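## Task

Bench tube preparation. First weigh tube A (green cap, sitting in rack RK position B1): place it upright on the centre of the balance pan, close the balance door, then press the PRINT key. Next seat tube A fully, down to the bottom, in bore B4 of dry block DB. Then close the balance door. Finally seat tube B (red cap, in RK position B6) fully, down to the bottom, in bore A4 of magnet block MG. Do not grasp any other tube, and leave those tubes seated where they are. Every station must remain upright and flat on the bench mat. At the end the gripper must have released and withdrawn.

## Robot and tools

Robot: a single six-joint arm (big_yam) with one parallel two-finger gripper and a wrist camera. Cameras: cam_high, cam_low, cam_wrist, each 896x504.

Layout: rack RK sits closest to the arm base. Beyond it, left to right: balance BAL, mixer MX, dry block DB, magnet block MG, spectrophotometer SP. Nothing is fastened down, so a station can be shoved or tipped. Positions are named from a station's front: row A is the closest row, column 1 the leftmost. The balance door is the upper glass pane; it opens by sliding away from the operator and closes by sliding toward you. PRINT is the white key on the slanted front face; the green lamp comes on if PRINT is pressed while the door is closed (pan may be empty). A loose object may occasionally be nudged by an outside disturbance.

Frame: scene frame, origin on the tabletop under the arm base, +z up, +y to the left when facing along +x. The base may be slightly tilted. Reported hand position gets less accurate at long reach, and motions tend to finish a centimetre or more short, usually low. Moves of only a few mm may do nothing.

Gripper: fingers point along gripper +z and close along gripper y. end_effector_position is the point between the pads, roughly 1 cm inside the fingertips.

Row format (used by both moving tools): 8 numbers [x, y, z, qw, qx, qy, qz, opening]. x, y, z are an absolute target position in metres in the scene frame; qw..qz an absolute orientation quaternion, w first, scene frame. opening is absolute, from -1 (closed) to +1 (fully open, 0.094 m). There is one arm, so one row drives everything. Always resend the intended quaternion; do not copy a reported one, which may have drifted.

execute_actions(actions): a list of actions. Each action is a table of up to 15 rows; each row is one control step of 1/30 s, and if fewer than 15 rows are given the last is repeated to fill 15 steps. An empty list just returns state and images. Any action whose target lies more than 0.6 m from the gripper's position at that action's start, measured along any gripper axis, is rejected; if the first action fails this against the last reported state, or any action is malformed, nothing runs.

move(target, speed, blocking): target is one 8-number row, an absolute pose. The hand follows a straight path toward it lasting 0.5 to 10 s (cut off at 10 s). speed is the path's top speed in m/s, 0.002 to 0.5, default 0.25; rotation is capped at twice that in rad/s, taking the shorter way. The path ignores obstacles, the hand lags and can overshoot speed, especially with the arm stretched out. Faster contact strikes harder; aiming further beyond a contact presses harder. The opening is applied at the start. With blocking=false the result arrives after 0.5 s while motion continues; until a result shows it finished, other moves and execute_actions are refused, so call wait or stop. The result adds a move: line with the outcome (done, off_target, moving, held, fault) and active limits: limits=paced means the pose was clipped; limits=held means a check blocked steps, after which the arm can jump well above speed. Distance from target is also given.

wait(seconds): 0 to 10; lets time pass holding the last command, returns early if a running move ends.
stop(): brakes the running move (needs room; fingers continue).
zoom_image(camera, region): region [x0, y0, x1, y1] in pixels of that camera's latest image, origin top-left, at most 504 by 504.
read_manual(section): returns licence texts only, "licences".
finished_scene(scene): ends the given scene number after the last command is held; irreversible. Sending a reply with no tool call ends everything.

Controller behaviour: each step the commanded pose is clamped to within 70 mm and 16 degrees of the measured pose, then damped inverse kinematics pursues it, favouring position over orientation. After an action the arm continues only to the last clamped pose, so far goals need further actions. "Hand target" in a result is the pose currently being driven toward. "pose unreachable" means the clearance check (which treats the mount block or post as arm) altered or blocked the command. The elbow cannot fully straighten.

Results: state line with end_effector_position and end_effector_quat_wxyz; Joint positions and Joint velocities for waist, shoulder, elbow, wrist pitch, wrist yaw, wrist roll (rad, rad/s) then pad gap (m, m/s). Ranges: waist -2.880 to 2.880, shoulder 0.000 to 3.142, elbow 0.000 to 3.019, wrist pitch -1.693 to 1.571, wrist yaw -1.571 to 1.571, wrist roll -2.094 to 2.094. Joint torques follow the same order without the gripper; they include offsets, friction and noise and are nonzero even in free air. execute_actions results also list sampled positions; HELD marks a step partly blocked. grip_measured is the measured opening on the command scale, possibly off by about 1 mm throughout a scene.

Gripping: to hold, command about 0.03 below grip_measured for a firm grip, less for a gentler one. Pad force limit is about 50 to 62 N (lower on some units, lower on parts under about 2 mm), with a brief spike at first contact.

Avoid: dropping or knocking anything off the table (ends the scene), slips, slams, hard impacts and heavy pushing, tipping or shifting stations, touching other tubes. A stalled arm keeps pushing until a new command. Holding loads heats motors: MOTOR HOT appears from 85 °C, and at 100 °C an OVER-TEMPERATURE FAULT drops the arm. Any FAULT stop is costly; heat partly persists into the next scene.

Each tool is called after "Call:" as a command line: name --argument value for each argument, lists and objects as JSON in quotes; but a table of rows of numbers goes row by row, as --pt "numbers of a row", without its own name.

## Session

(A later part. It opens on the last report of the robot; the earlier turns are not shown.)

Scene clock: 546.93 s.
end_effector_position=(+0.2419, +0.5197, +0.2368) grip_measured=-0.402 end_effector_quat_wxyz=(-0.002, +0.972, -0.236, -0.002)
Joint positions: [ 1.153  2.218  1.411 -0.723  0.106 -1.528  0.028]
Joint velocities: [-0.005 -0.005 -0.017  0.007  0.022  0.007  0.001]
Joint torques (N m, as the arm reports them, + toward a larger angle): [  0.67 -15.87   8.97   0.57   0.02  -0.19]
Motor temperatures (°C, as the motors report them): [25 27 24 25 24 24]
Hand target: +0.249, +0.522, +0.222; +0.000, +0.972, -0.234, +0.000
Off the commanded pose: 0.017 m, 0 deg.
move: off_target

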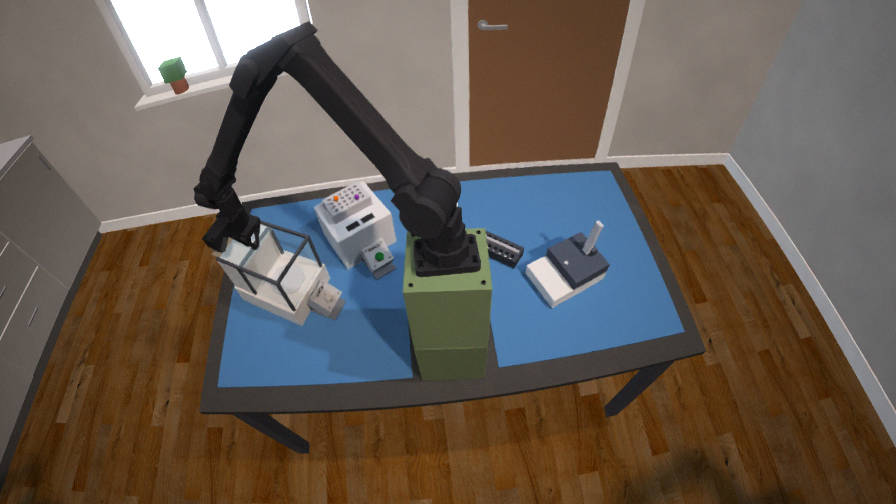

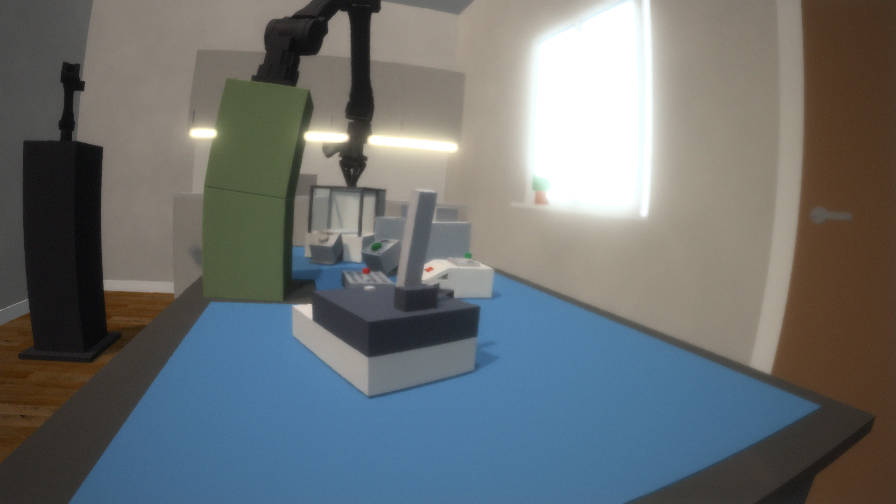

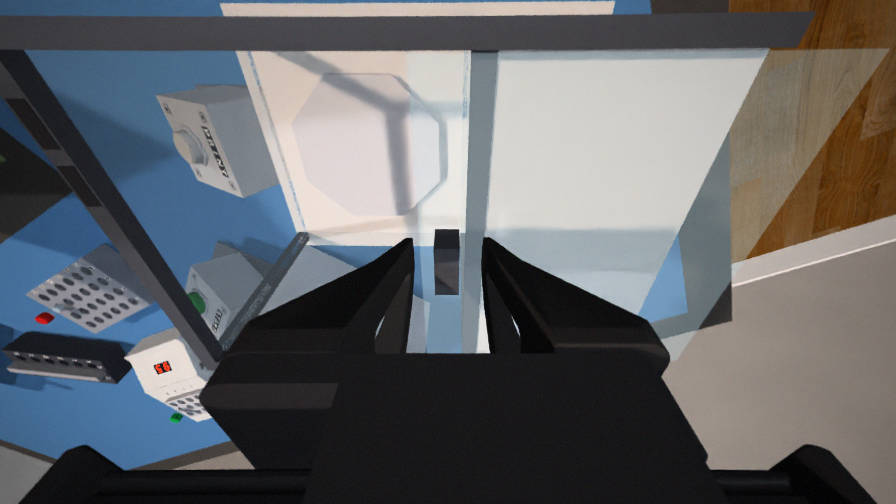

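Call:
execute_actions --actions '[[[0.249,0.522,0.219,0,-0.9724,0.2334,0,-0.55],[0.249,0.522,0.219,0,-0.9724,0.2334,0,-0.65],[0.249,0.522,0.219,0,-0.9724,0.2334,0,-0.72],[0.249,0.522,0.219,0,-0.9724,0.2334,0,-0.75],[0.249,0.522,0.219,0,-0.9724,0.2334,0,-0.77],[0.249,0.522,0.219,0,-0.9724,0.2334,0,-0.79],[0.249,0.522,0.219,0,-0.9724,0.2334,0,-0.80],[0.249,0.522,0.219,0,-0.9724,0.2334,0,-0.82]]]'

Call:
move --target '[0.190,0.412,0.236,0,-0.9724,0.2334,0,-0.82]' --speed 0.06

Call:
move --target '[0.183,0.398,0.236,0,-0.9724,0.2334,0,-0.82]' --speed 0.02

Scene clock: 557.67 s.
end_effector_position=(+0.2422, +0.5202, +0.2368) grip_measured=-0.805 end_effector_quat_wxyz=(-0.003, +0.972, -0.235, -0.002)
Joint positions: [ 1.153  2.218  1.411 -0.72   0.106 -1.53   0.009]
Joint velocities: [ 0.005  0.005  0.007 -0.002  0.095 -0.007  0.   ]
Joint torques (N m, as the arm reports them, + toward a larger angle): [  0.61 -15.46   8.82   0.7    0.02  -0.18]
Motor temperatures (°C, as the motors report them): [25 28 25 25 24 24]
Hand target: +0.249, +0.521, +0.220; -0.000, +0.972, -0.233, +0.000
Off the commanded pose: 0.019 m, 0 deg.
Step readings (end_effector_position):
0: (+0.2419, +0.5197, +0.2368)
1: (+0.2421, +0.5199, +0.2368)
2: (+0.2422, +0.5203, +0.2368)
4: (+0.2424, +0.5208, +0.2368)
8: (+0.2422, +0.5202, +0.2368)
15: end_effector_position above

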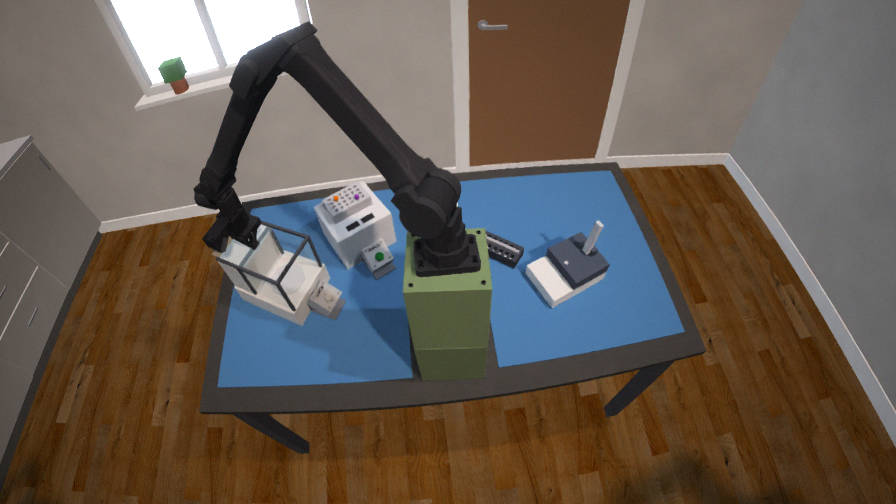

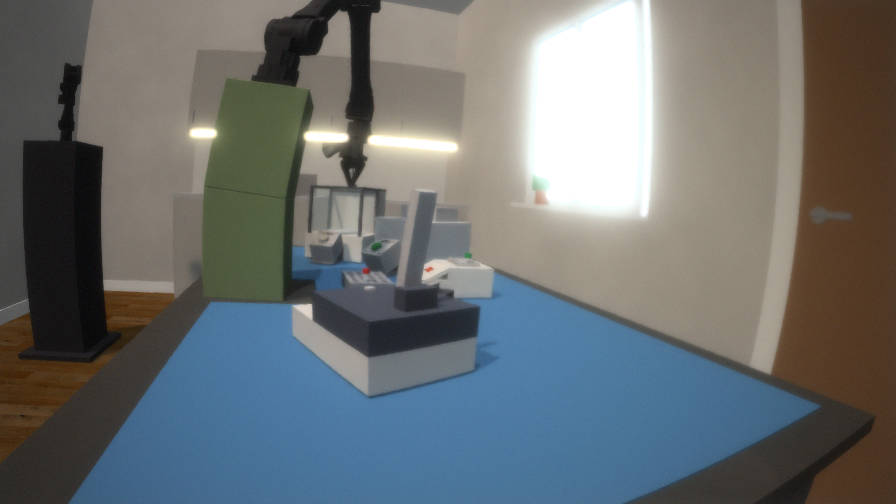

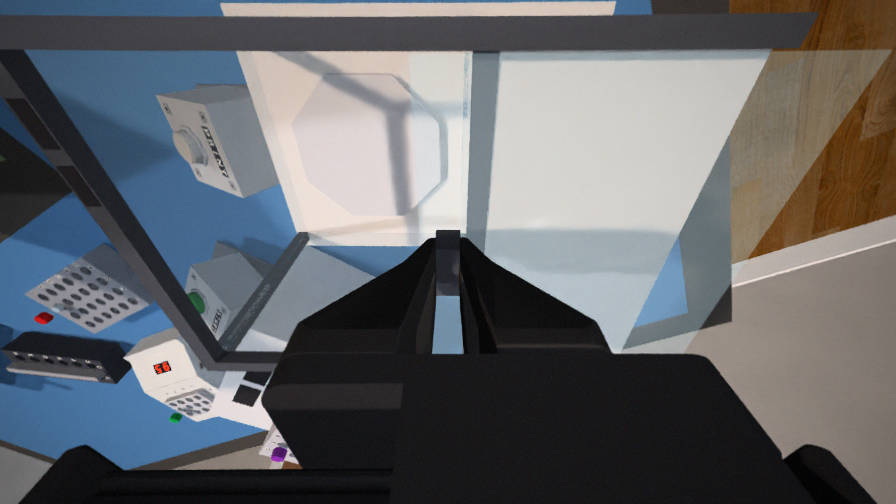

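Scene clock: 559.97 s.
end_effector_position=(+0.1922, +0.4230, +0.2335) grip_measured=-0.805 end_effector_quat_wxyz=(-0.008, +0.973, -0.231, -0.001)
Joint positions: [ 1.162  2.056  1.032 -0.494  0.105 -1.53   0.009]
Joint velocities: [ 0.005 -0.005 -0.012  0.012 -0.007 -0.007 -0.001]
Joint torques (N m, as the arm reports them, + toward a larger angle): [  0.94 -16.     3.12  -0.15   0.06  -0.01]
Motor temperatures (°C, as the motors report them): [25 28 25 25 24 24]
Hand target: +0.190, +0.413, +0.235; -0.000, +0.972, -0.233, -0.000
Off the commanded pose: 0.011 m, 1 deg.
move: off_target

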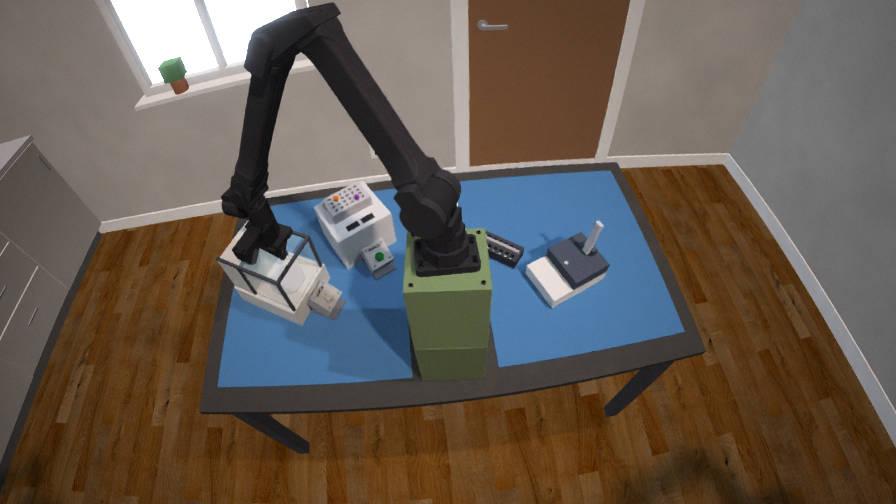

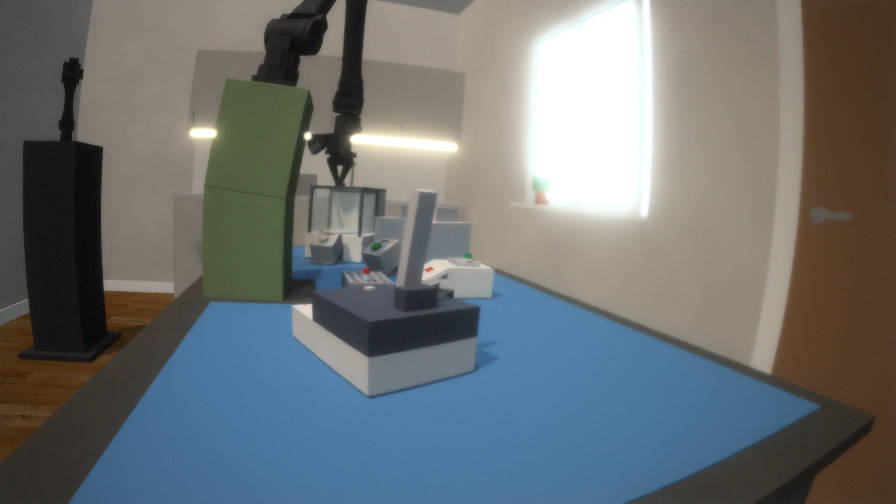

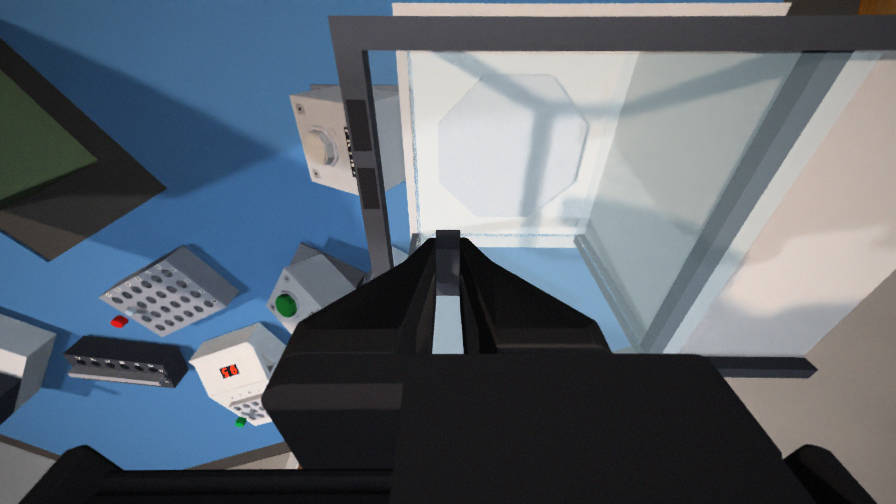

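Scene clock: 561.53 s.
end_effector_position=(+0.1860, +0.4111, +0.2333) grip_measured=-0.805 end_effector_quat_wxyz=(-0.010, +0.973, -0.231, -0.001)
Joint positions: [ 1.163  2.037  0.987 -0.462  0.104 -1.53   0.009]
Joint velocities: [ 0.005 -0.005 -0.017 -0.017  0.066 -0.051 -0.001]
Joint torques (N m, as the arm reports them, + toward a larger angle): [  0.79 -15.84   2.56  -0.36   0.1    0.  ]
Motor temperatures (°C, as the motors report them): [25 28 25 25 24 24]
Hand target: +0.183, +0.398, +0.236; +0.000, +0.972, -0.233, +0.000
Off the commanded pose: 0.014 m, 1 deg.
move: off_target

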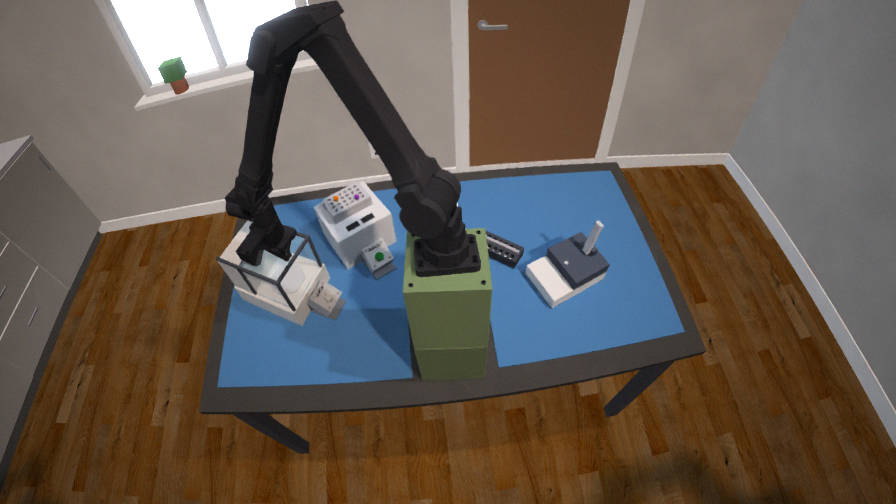

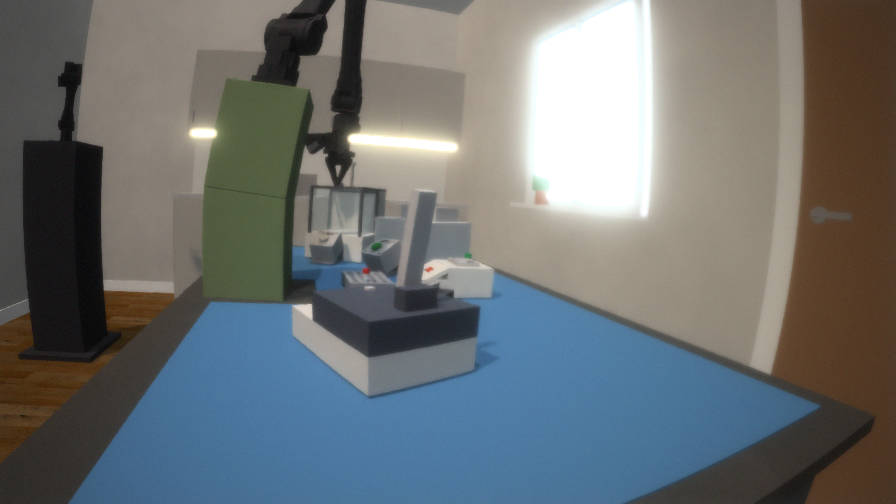

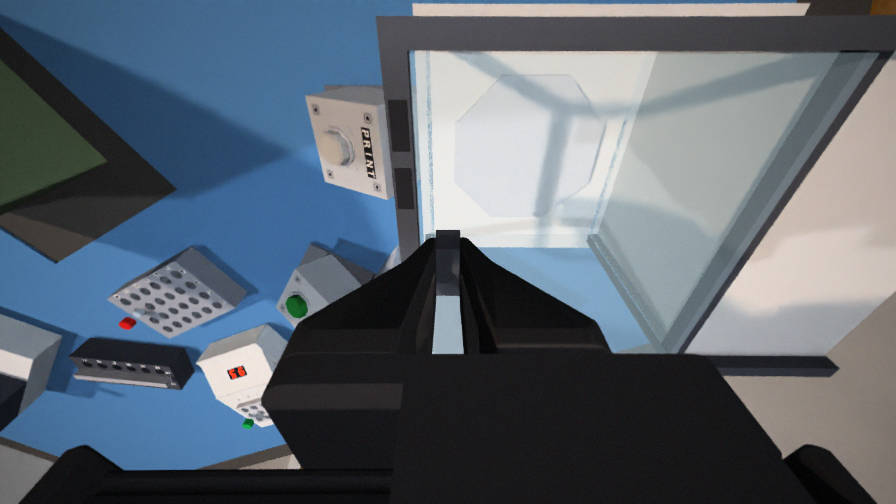

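Call:
execute_actions --actions '[[[0.181,0.394,0.236,0,-0.9724,0.2334,0,-0.82]],[[0.184,0.402,0.236,0,-0.9724,0.2334,0,-0.82],[0.184,0.402,0.236,0,-0.9724,0.2334,0,-0.82],[0.184,0.402,0.236,0,-0.9724,0.2334,0,-0.78],[0.184,0.402,0.236,0,-0.9724,0.2334,0,-0.72]]]'

Call:
move --target '[0.181,0.400,0.28,0,-0.9724,0.2334,0,-0.72]' --speed 0.06

Scene clock: 568.93 s.
end_effector_position=(+0.1856, +0.4101, +0.2333) grip_measured=-0.721 end_effector_quat_wxyz=(-0.013, +0.973, -0.231, -0.001)
Joint positions: [ 1.163  2.034  0.979 -0.452  0.104 -1.53   0.013]
Joint velocities: [ 0.015 -0.005  0.002 -0.002 -0.022 -0.095 -0.   ]
Joint torques (N m, as the arm reports them, + toward a larger angle): [  0.84 -15.2    4.32  -1.13   0.08   0.01]
Motor temperatures (°C, as the motors report them): [25 28 24 25 24 24]
Hand target: +0.184, +0.402, +0.236; -0.000, +0.972, -0.233, -0.000
Off the commanded pose: 0.009 m, 2 deg.
Step readings (end_effector_position; steps 1 to 15: 1st action; 16 to 30: 2nd action):
0: (+0.1860, +0.4111, +0.2333)
1: (+0.1859, +0.4108, +0.2331)
2: (+0.1858, +0.4108, +0.2332)
4: (+0.1858, +0.4107, +0.2331)
8: (+0.1859, +0.4109, +0.2332)
15: (+0.1859, +0.4109, +0.2332)
16: (+0.1859, +0.4109, +0.2332)
17: (+0.1859, +0.4109, +0.2332)
19: (+0.1858, +0.4106, +0.2332)
23: (+0.1856, +0.4101, +0.2333)
30: end_effector_position above

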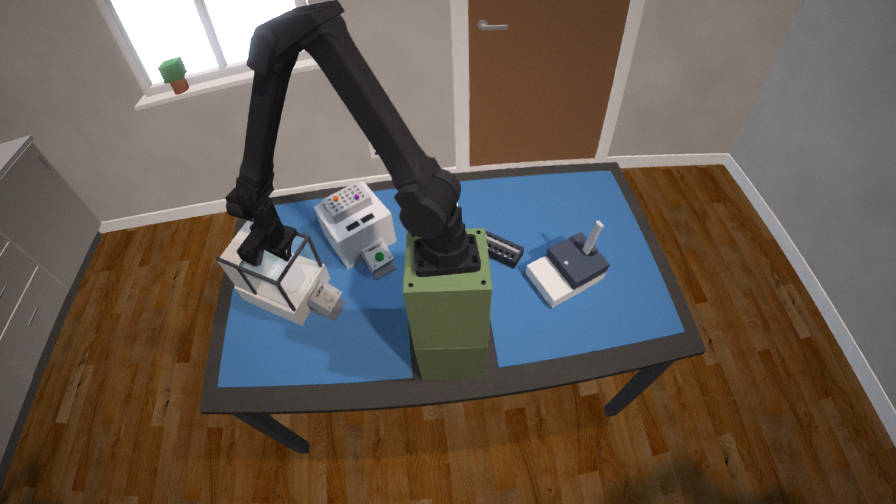

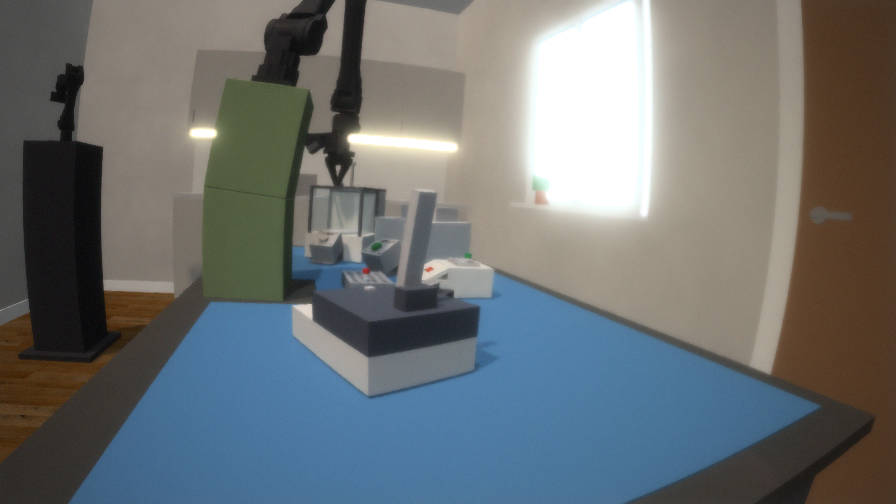

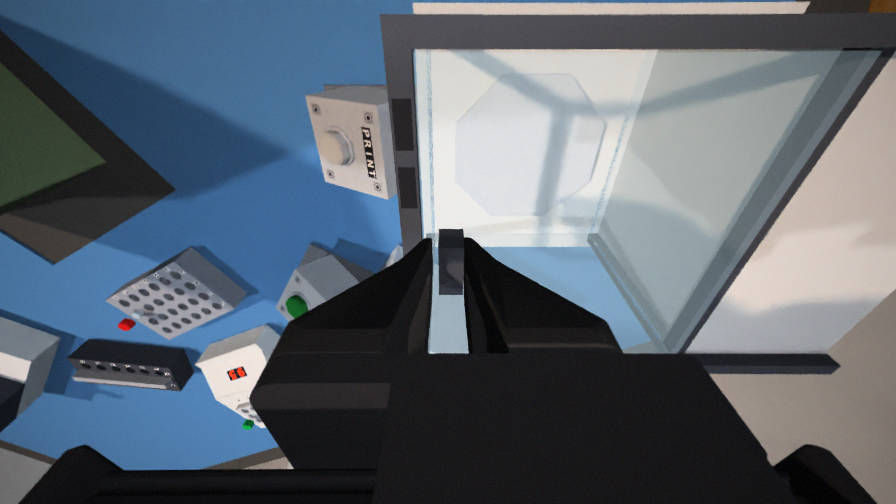

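Scene clock: 570.07 s.
end_effector_position=(+0.1849, +0.4019, +0.2752) grip_measured=-0.721 end_effector_quat_wxyz=(-0.002, +0.973, -0.231, -0.002)
Joint positions: [ 1.168  1.927  0.966 -0.57   0.106 -1.522  0.013]
Joint velocities: [-0.005  0.005  0.002 -0.012 -0.11  -0.022  0.   ]
Joint torques (N m, as the arm reports them, + toward a larger angle): [  1.61 -14.73   4.76  -0.36   0.02   0.1 ]
Motor temperatures (°C, as the motors report them): [25 28 24 25 24 24]
Hand target: +0.181, +0.399, +0.280; +0.000, +0.972, -0.234, -0.000
Off the commanded pose: 0.006 m, 0 deg.
move: done

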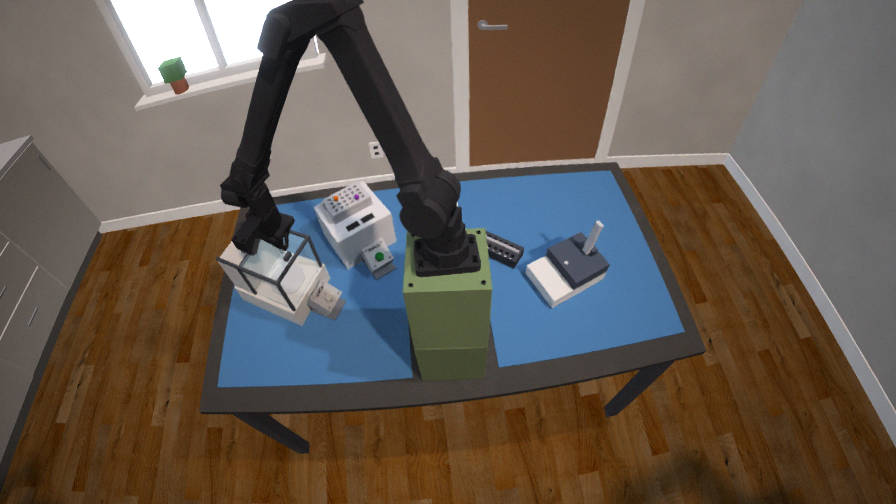

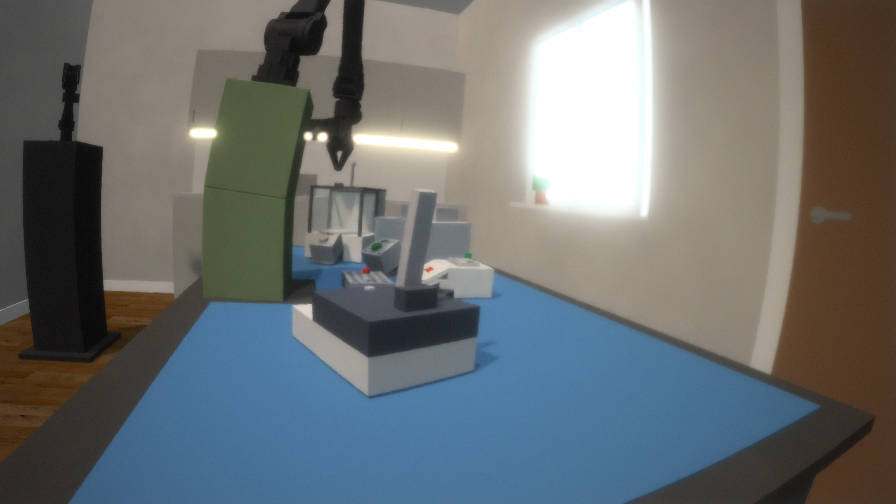

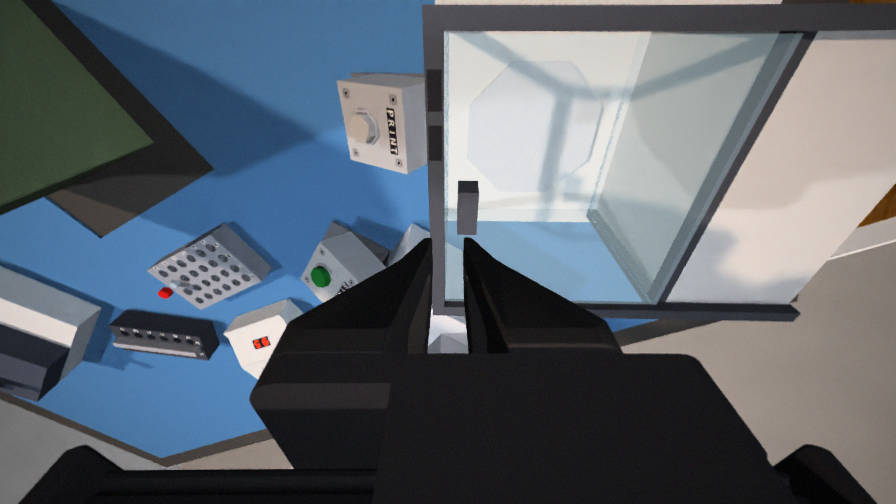

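Call:
move --target '[0.24,0.2,0.26,0,-0.82,0.57,0,-0.4]' --speed 0.3

Call:
move --target '[0.231,-0.053,0.11,0,-0.5736,0.8192,0,-0.4]' --speed 0.25

Scene clock: 582.13 s.
end_effector_position=(+0.2381, +0.1963, +0.2547) grip_measured=-0.402 end_effector_quat_wxyz=(+0.011, +0.827, -0.563, +0.001)
Joint positions: [ 0.722  1.758  0.575 -0.327  0.092 -1.239  0.028]
Joint velocities: [ 0.005 -0.005  0.007  0.007 -0.007  0.007 -0.   ]
Joint torques (N m, as the arm reports them, + toward a larger angle): [  0.08 -11.24   2.77   0.59  -0.23   0.06]
Motor temperatures (°C, as the motors report them): [25 28 24 25 24 24]
Hand target: +0.241, +0.199, +0.259; -0.001, +0.821, -0.570, +0.003
Off the commanded pose: 0.007 m, 2 deg.
move: done

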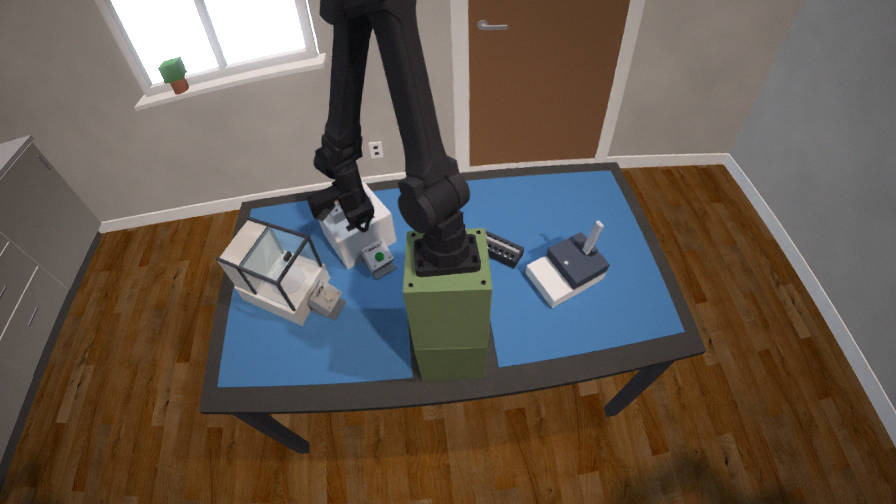

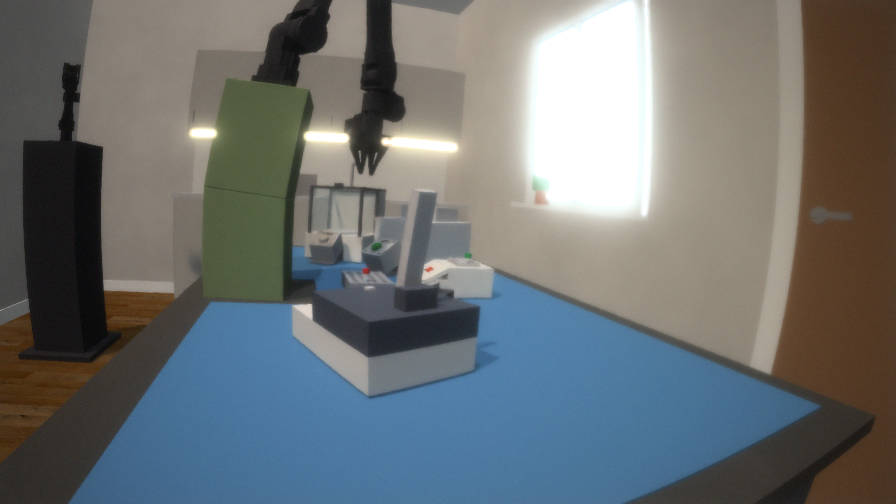

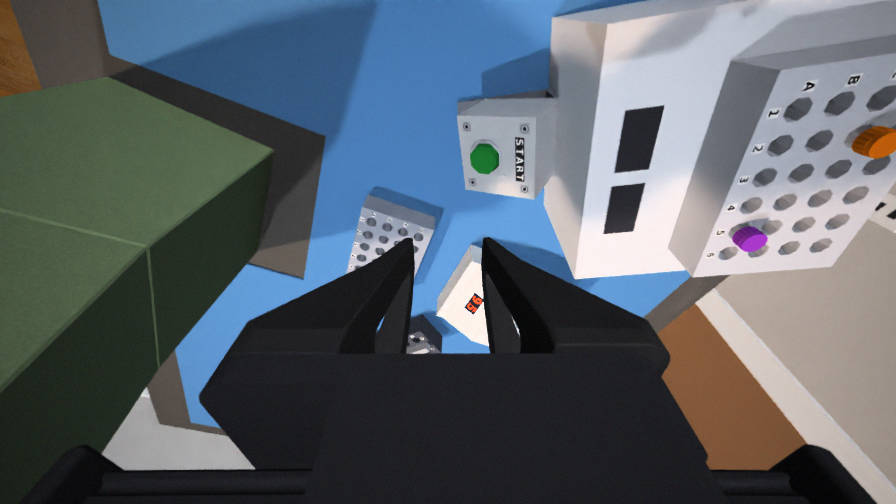

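Scene clock: 584.07 s.
end_effector_position=(+0.2350, -0.0597, +0.1140) grip_measured=-0.402 end_effector_quat_wxyz=(-0.000, -0.565, +0.825, -0.009)
Joint positions: [-0.219  2.287  0.503  0.343 -0.003 -1.432  0.028]
Joint velocities: [ 0.015  0.015 -0.007  0.002  0.037 -0.037 -0.   ]
Joint torques (N m, as the arm reports them, + toward a larger angle): [-0.7  -8.6  -2.35  0.6  -0.23 -0.19]
Motor temperatures (°C, as the motors report them): [25 28 24 25 24 24]
Hand target: +0.232, -0.057, +0.109; -0.001, -0.574, +0.819, -0.006
Off the commanded pose: 0.009 m, 2 deg.
move: done

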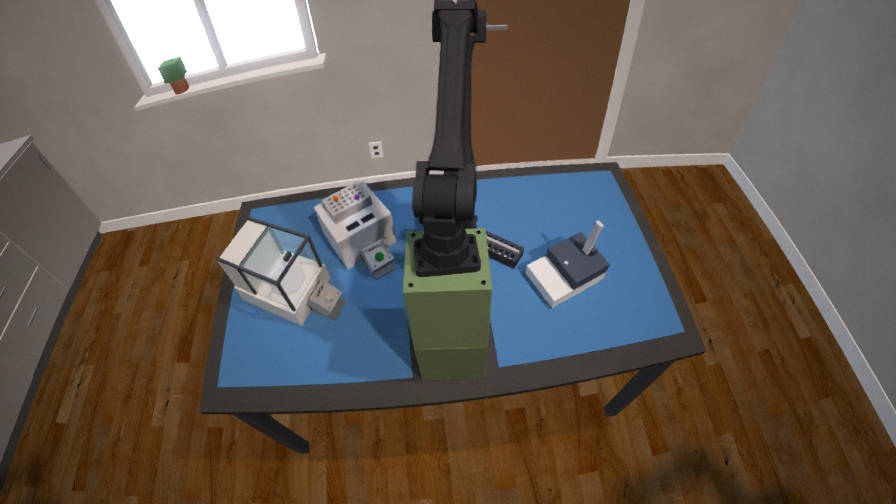

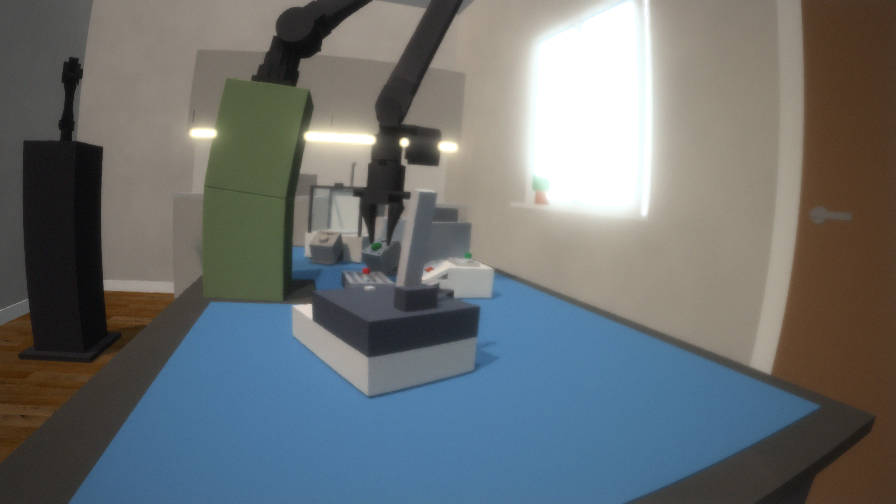

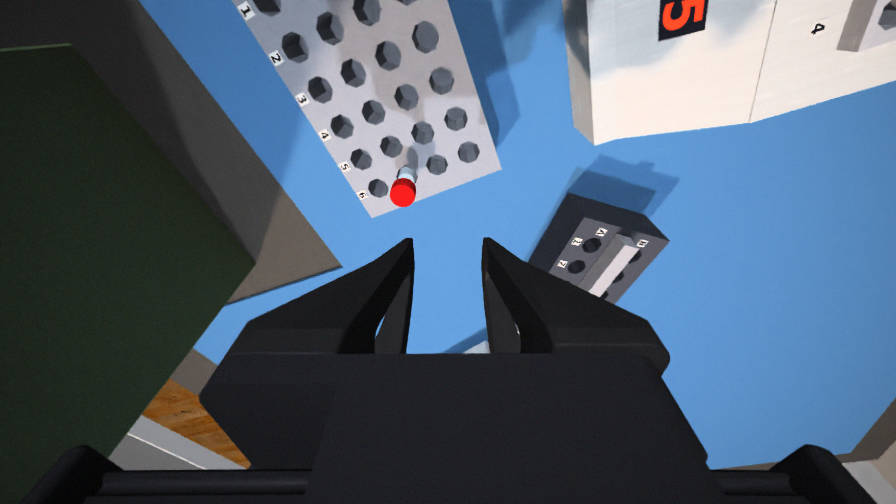

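Call:
move --target '[0.212,-0.047,0.075,0,-0.5736,0.8192,0,-0.4]' --speed 0.06

Scene clock: 590.30 s.
end_effector_position=(+0.2140, -0.0503, +0.0805) grip_measured=-0.402 end_effector_quat_wxyz=(-0.000, -0.572, +0.820, -0.003)
Joint positions: [-0.204  2.444  0.524  0.47  -0.01  -1.434  0.028]
Joint velocities: [-0.005 -0.005 -0.007 -0.007  0.081  0.037  0.001]
Joint torques (N m, as the arm reports them, + toward a larger angle): [-0.16 -7.84 -3.19  0.55 -0.23  0.  ]
Motor temperatures (°C, as the motors report them): [25 27 24 25 24 24]
Hand target: +0.212, -0.047, +0.075; +0.000, -0.574, +0.819, -0.000
Off the commanded pose: 0.007 m, 0 deg.
move: done

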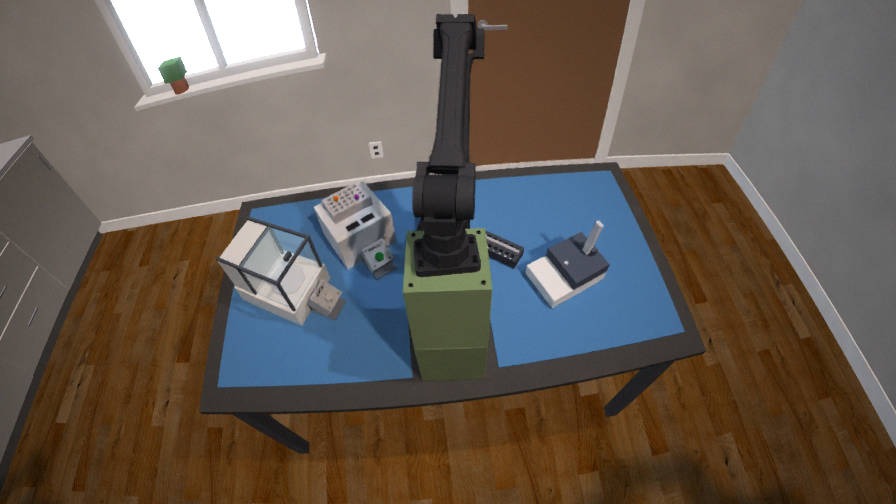

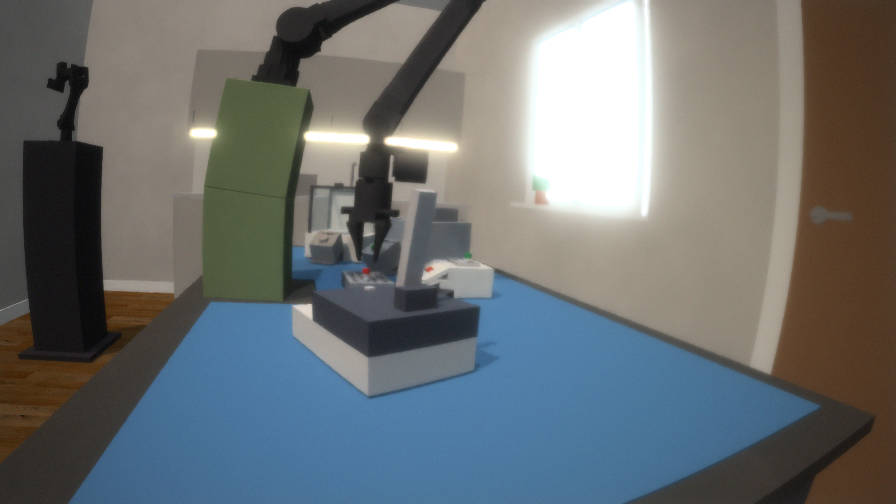

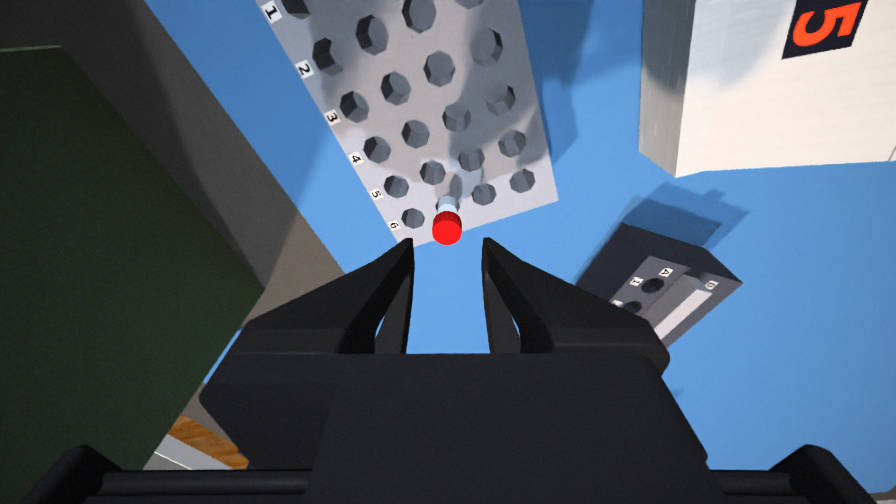

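Call:
move --target '[0.211,-0.047,0.050,0,-0.5736,0.8192,0,-0.45]' --speed 0.03

Scene clock: 595.03 s.
end_effector_position=(+0.2149, -0.0509, +0.0565) grip_measured=-0.448 end_effector_quat_wxyz=(+0.000, -0.572, +0.820, -0.004)
Joint positions: [-0.204  2.527  0.574  0.505 -0.01  -1.434  0.026]
Joint velocities: [-0.005 -0.005  0.002 -0.002  0.022 -0.022 -0.001]
Joint torques (N m, as the arm reports them, + toward a larger angle): [-0.07 -8.39 -3.6   0.59 -0.24  0.01]
Motor temperatures (°C, as the motors report them): [25 27 24 25 24 24]
Hand target: +0.211, -0.047, +0.050; -0.000, -0.574, +0.819, +0.000
Off the commanded pose: 0.009 m, 0 deg.
move: done

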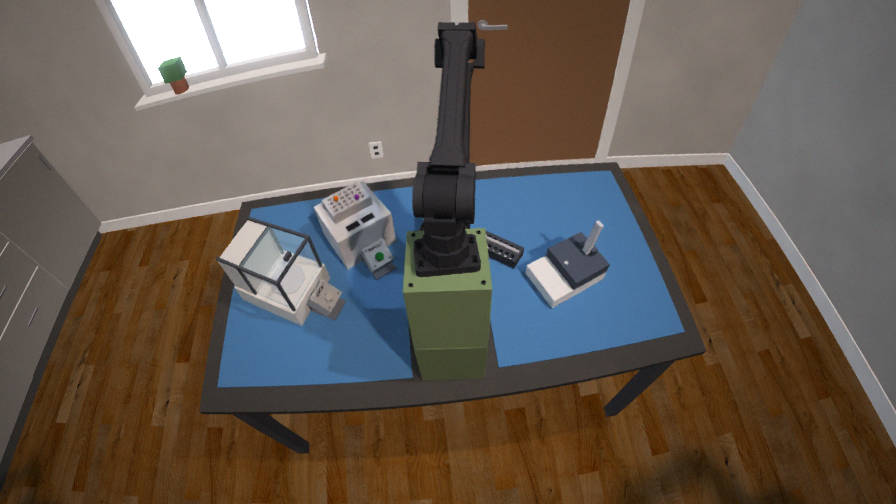

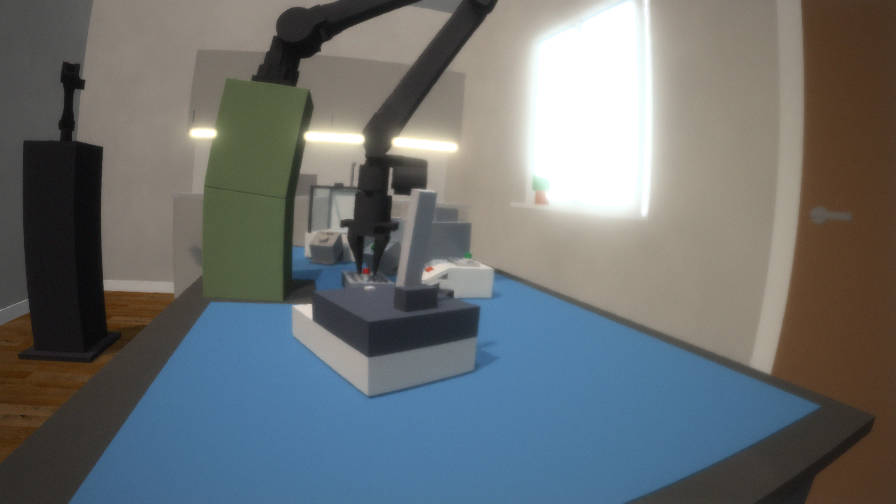

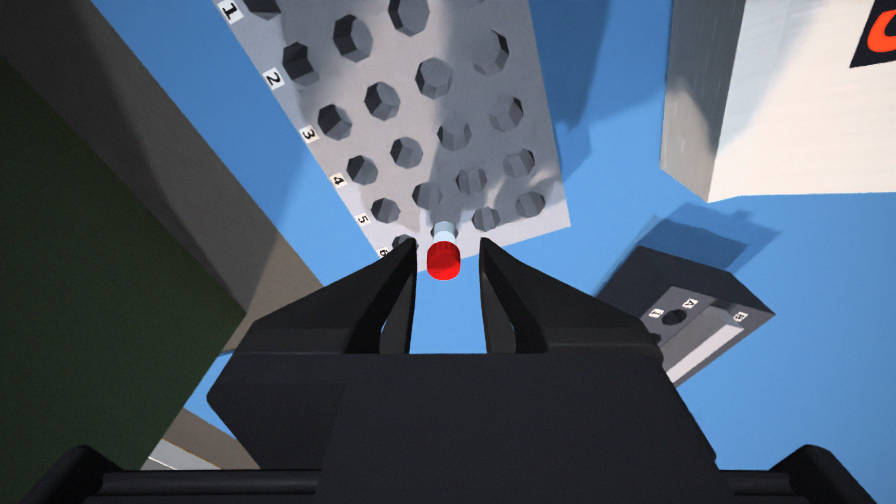

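Call:
execute_actions --actions '[[[0.209,-0.0465,0.049,0,-0.5736,0.8192,0,-0.55]]]'

Scene clock: 598.50 s.
end_effector_position=(+0.2142, -0.0507, +0.0554) grip_measured=-0.548 end_effector_quat_wxyz=(+0.001, -0.572, +0.820, -0.005)
Joint positions: [-0.204  2.533  0.574  0.513 -0.01  -1.434  0.021]
Joint velocities: [-0.015 -0.005 -0.002 -0.007  0.022  0.037 -0.001]
Joint torques (N m, as the arm reports them, + toward a larger angle): [-0.16 -8.17 -3.8   0.6  -0.23  0.  ]
Motor temperatures (°C, as the motors report them): [25 27 24 25 24 24]
Hand target: +0.209, -0.047, +0.049; -0.000, -0.574, +0.819, +0.000
Off the commanded pose: 0.009 m, 1 deg.
Step readings (end_effector_position):
0: (+0.2149, -0.0509, +0.0565)
1: (+0.2151, -0.0509, +0.0565)
2: (+0.2152, -0.0509, +0.0562)
4: (+0.2152, -0.0509, +0.0559)
8: (+0.2144, -0.0508, +0.0555)
15: end_effector_position above

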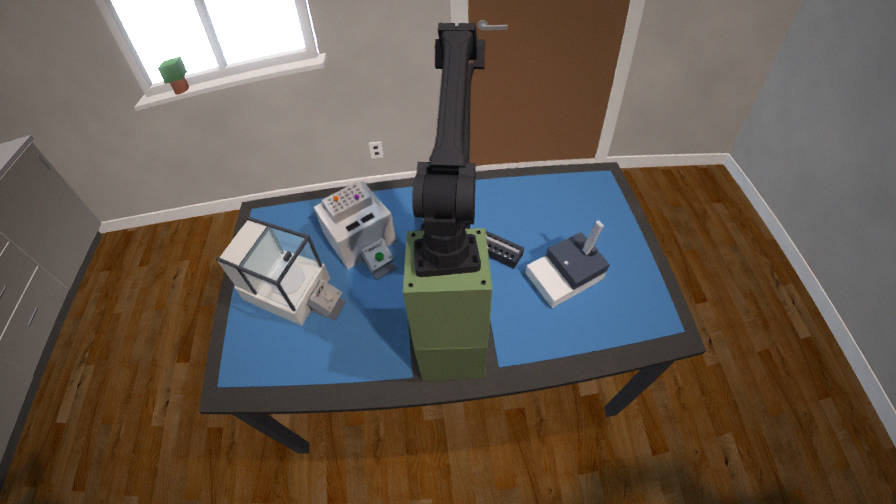

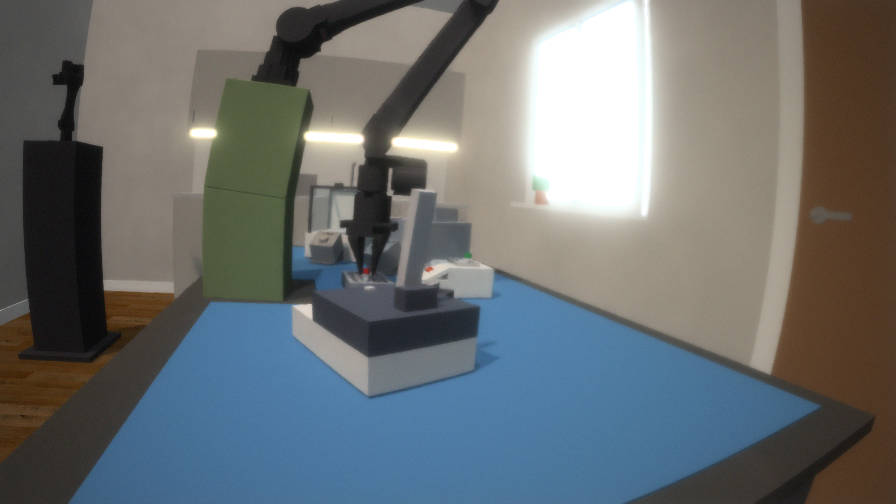

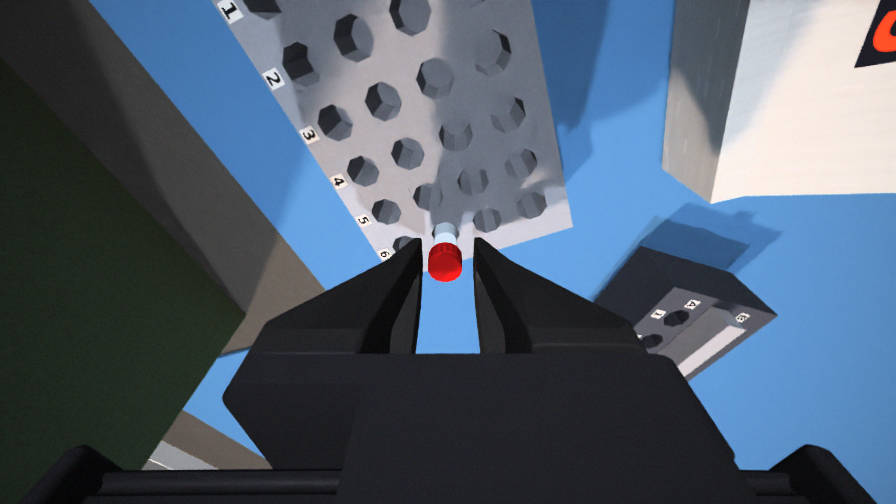

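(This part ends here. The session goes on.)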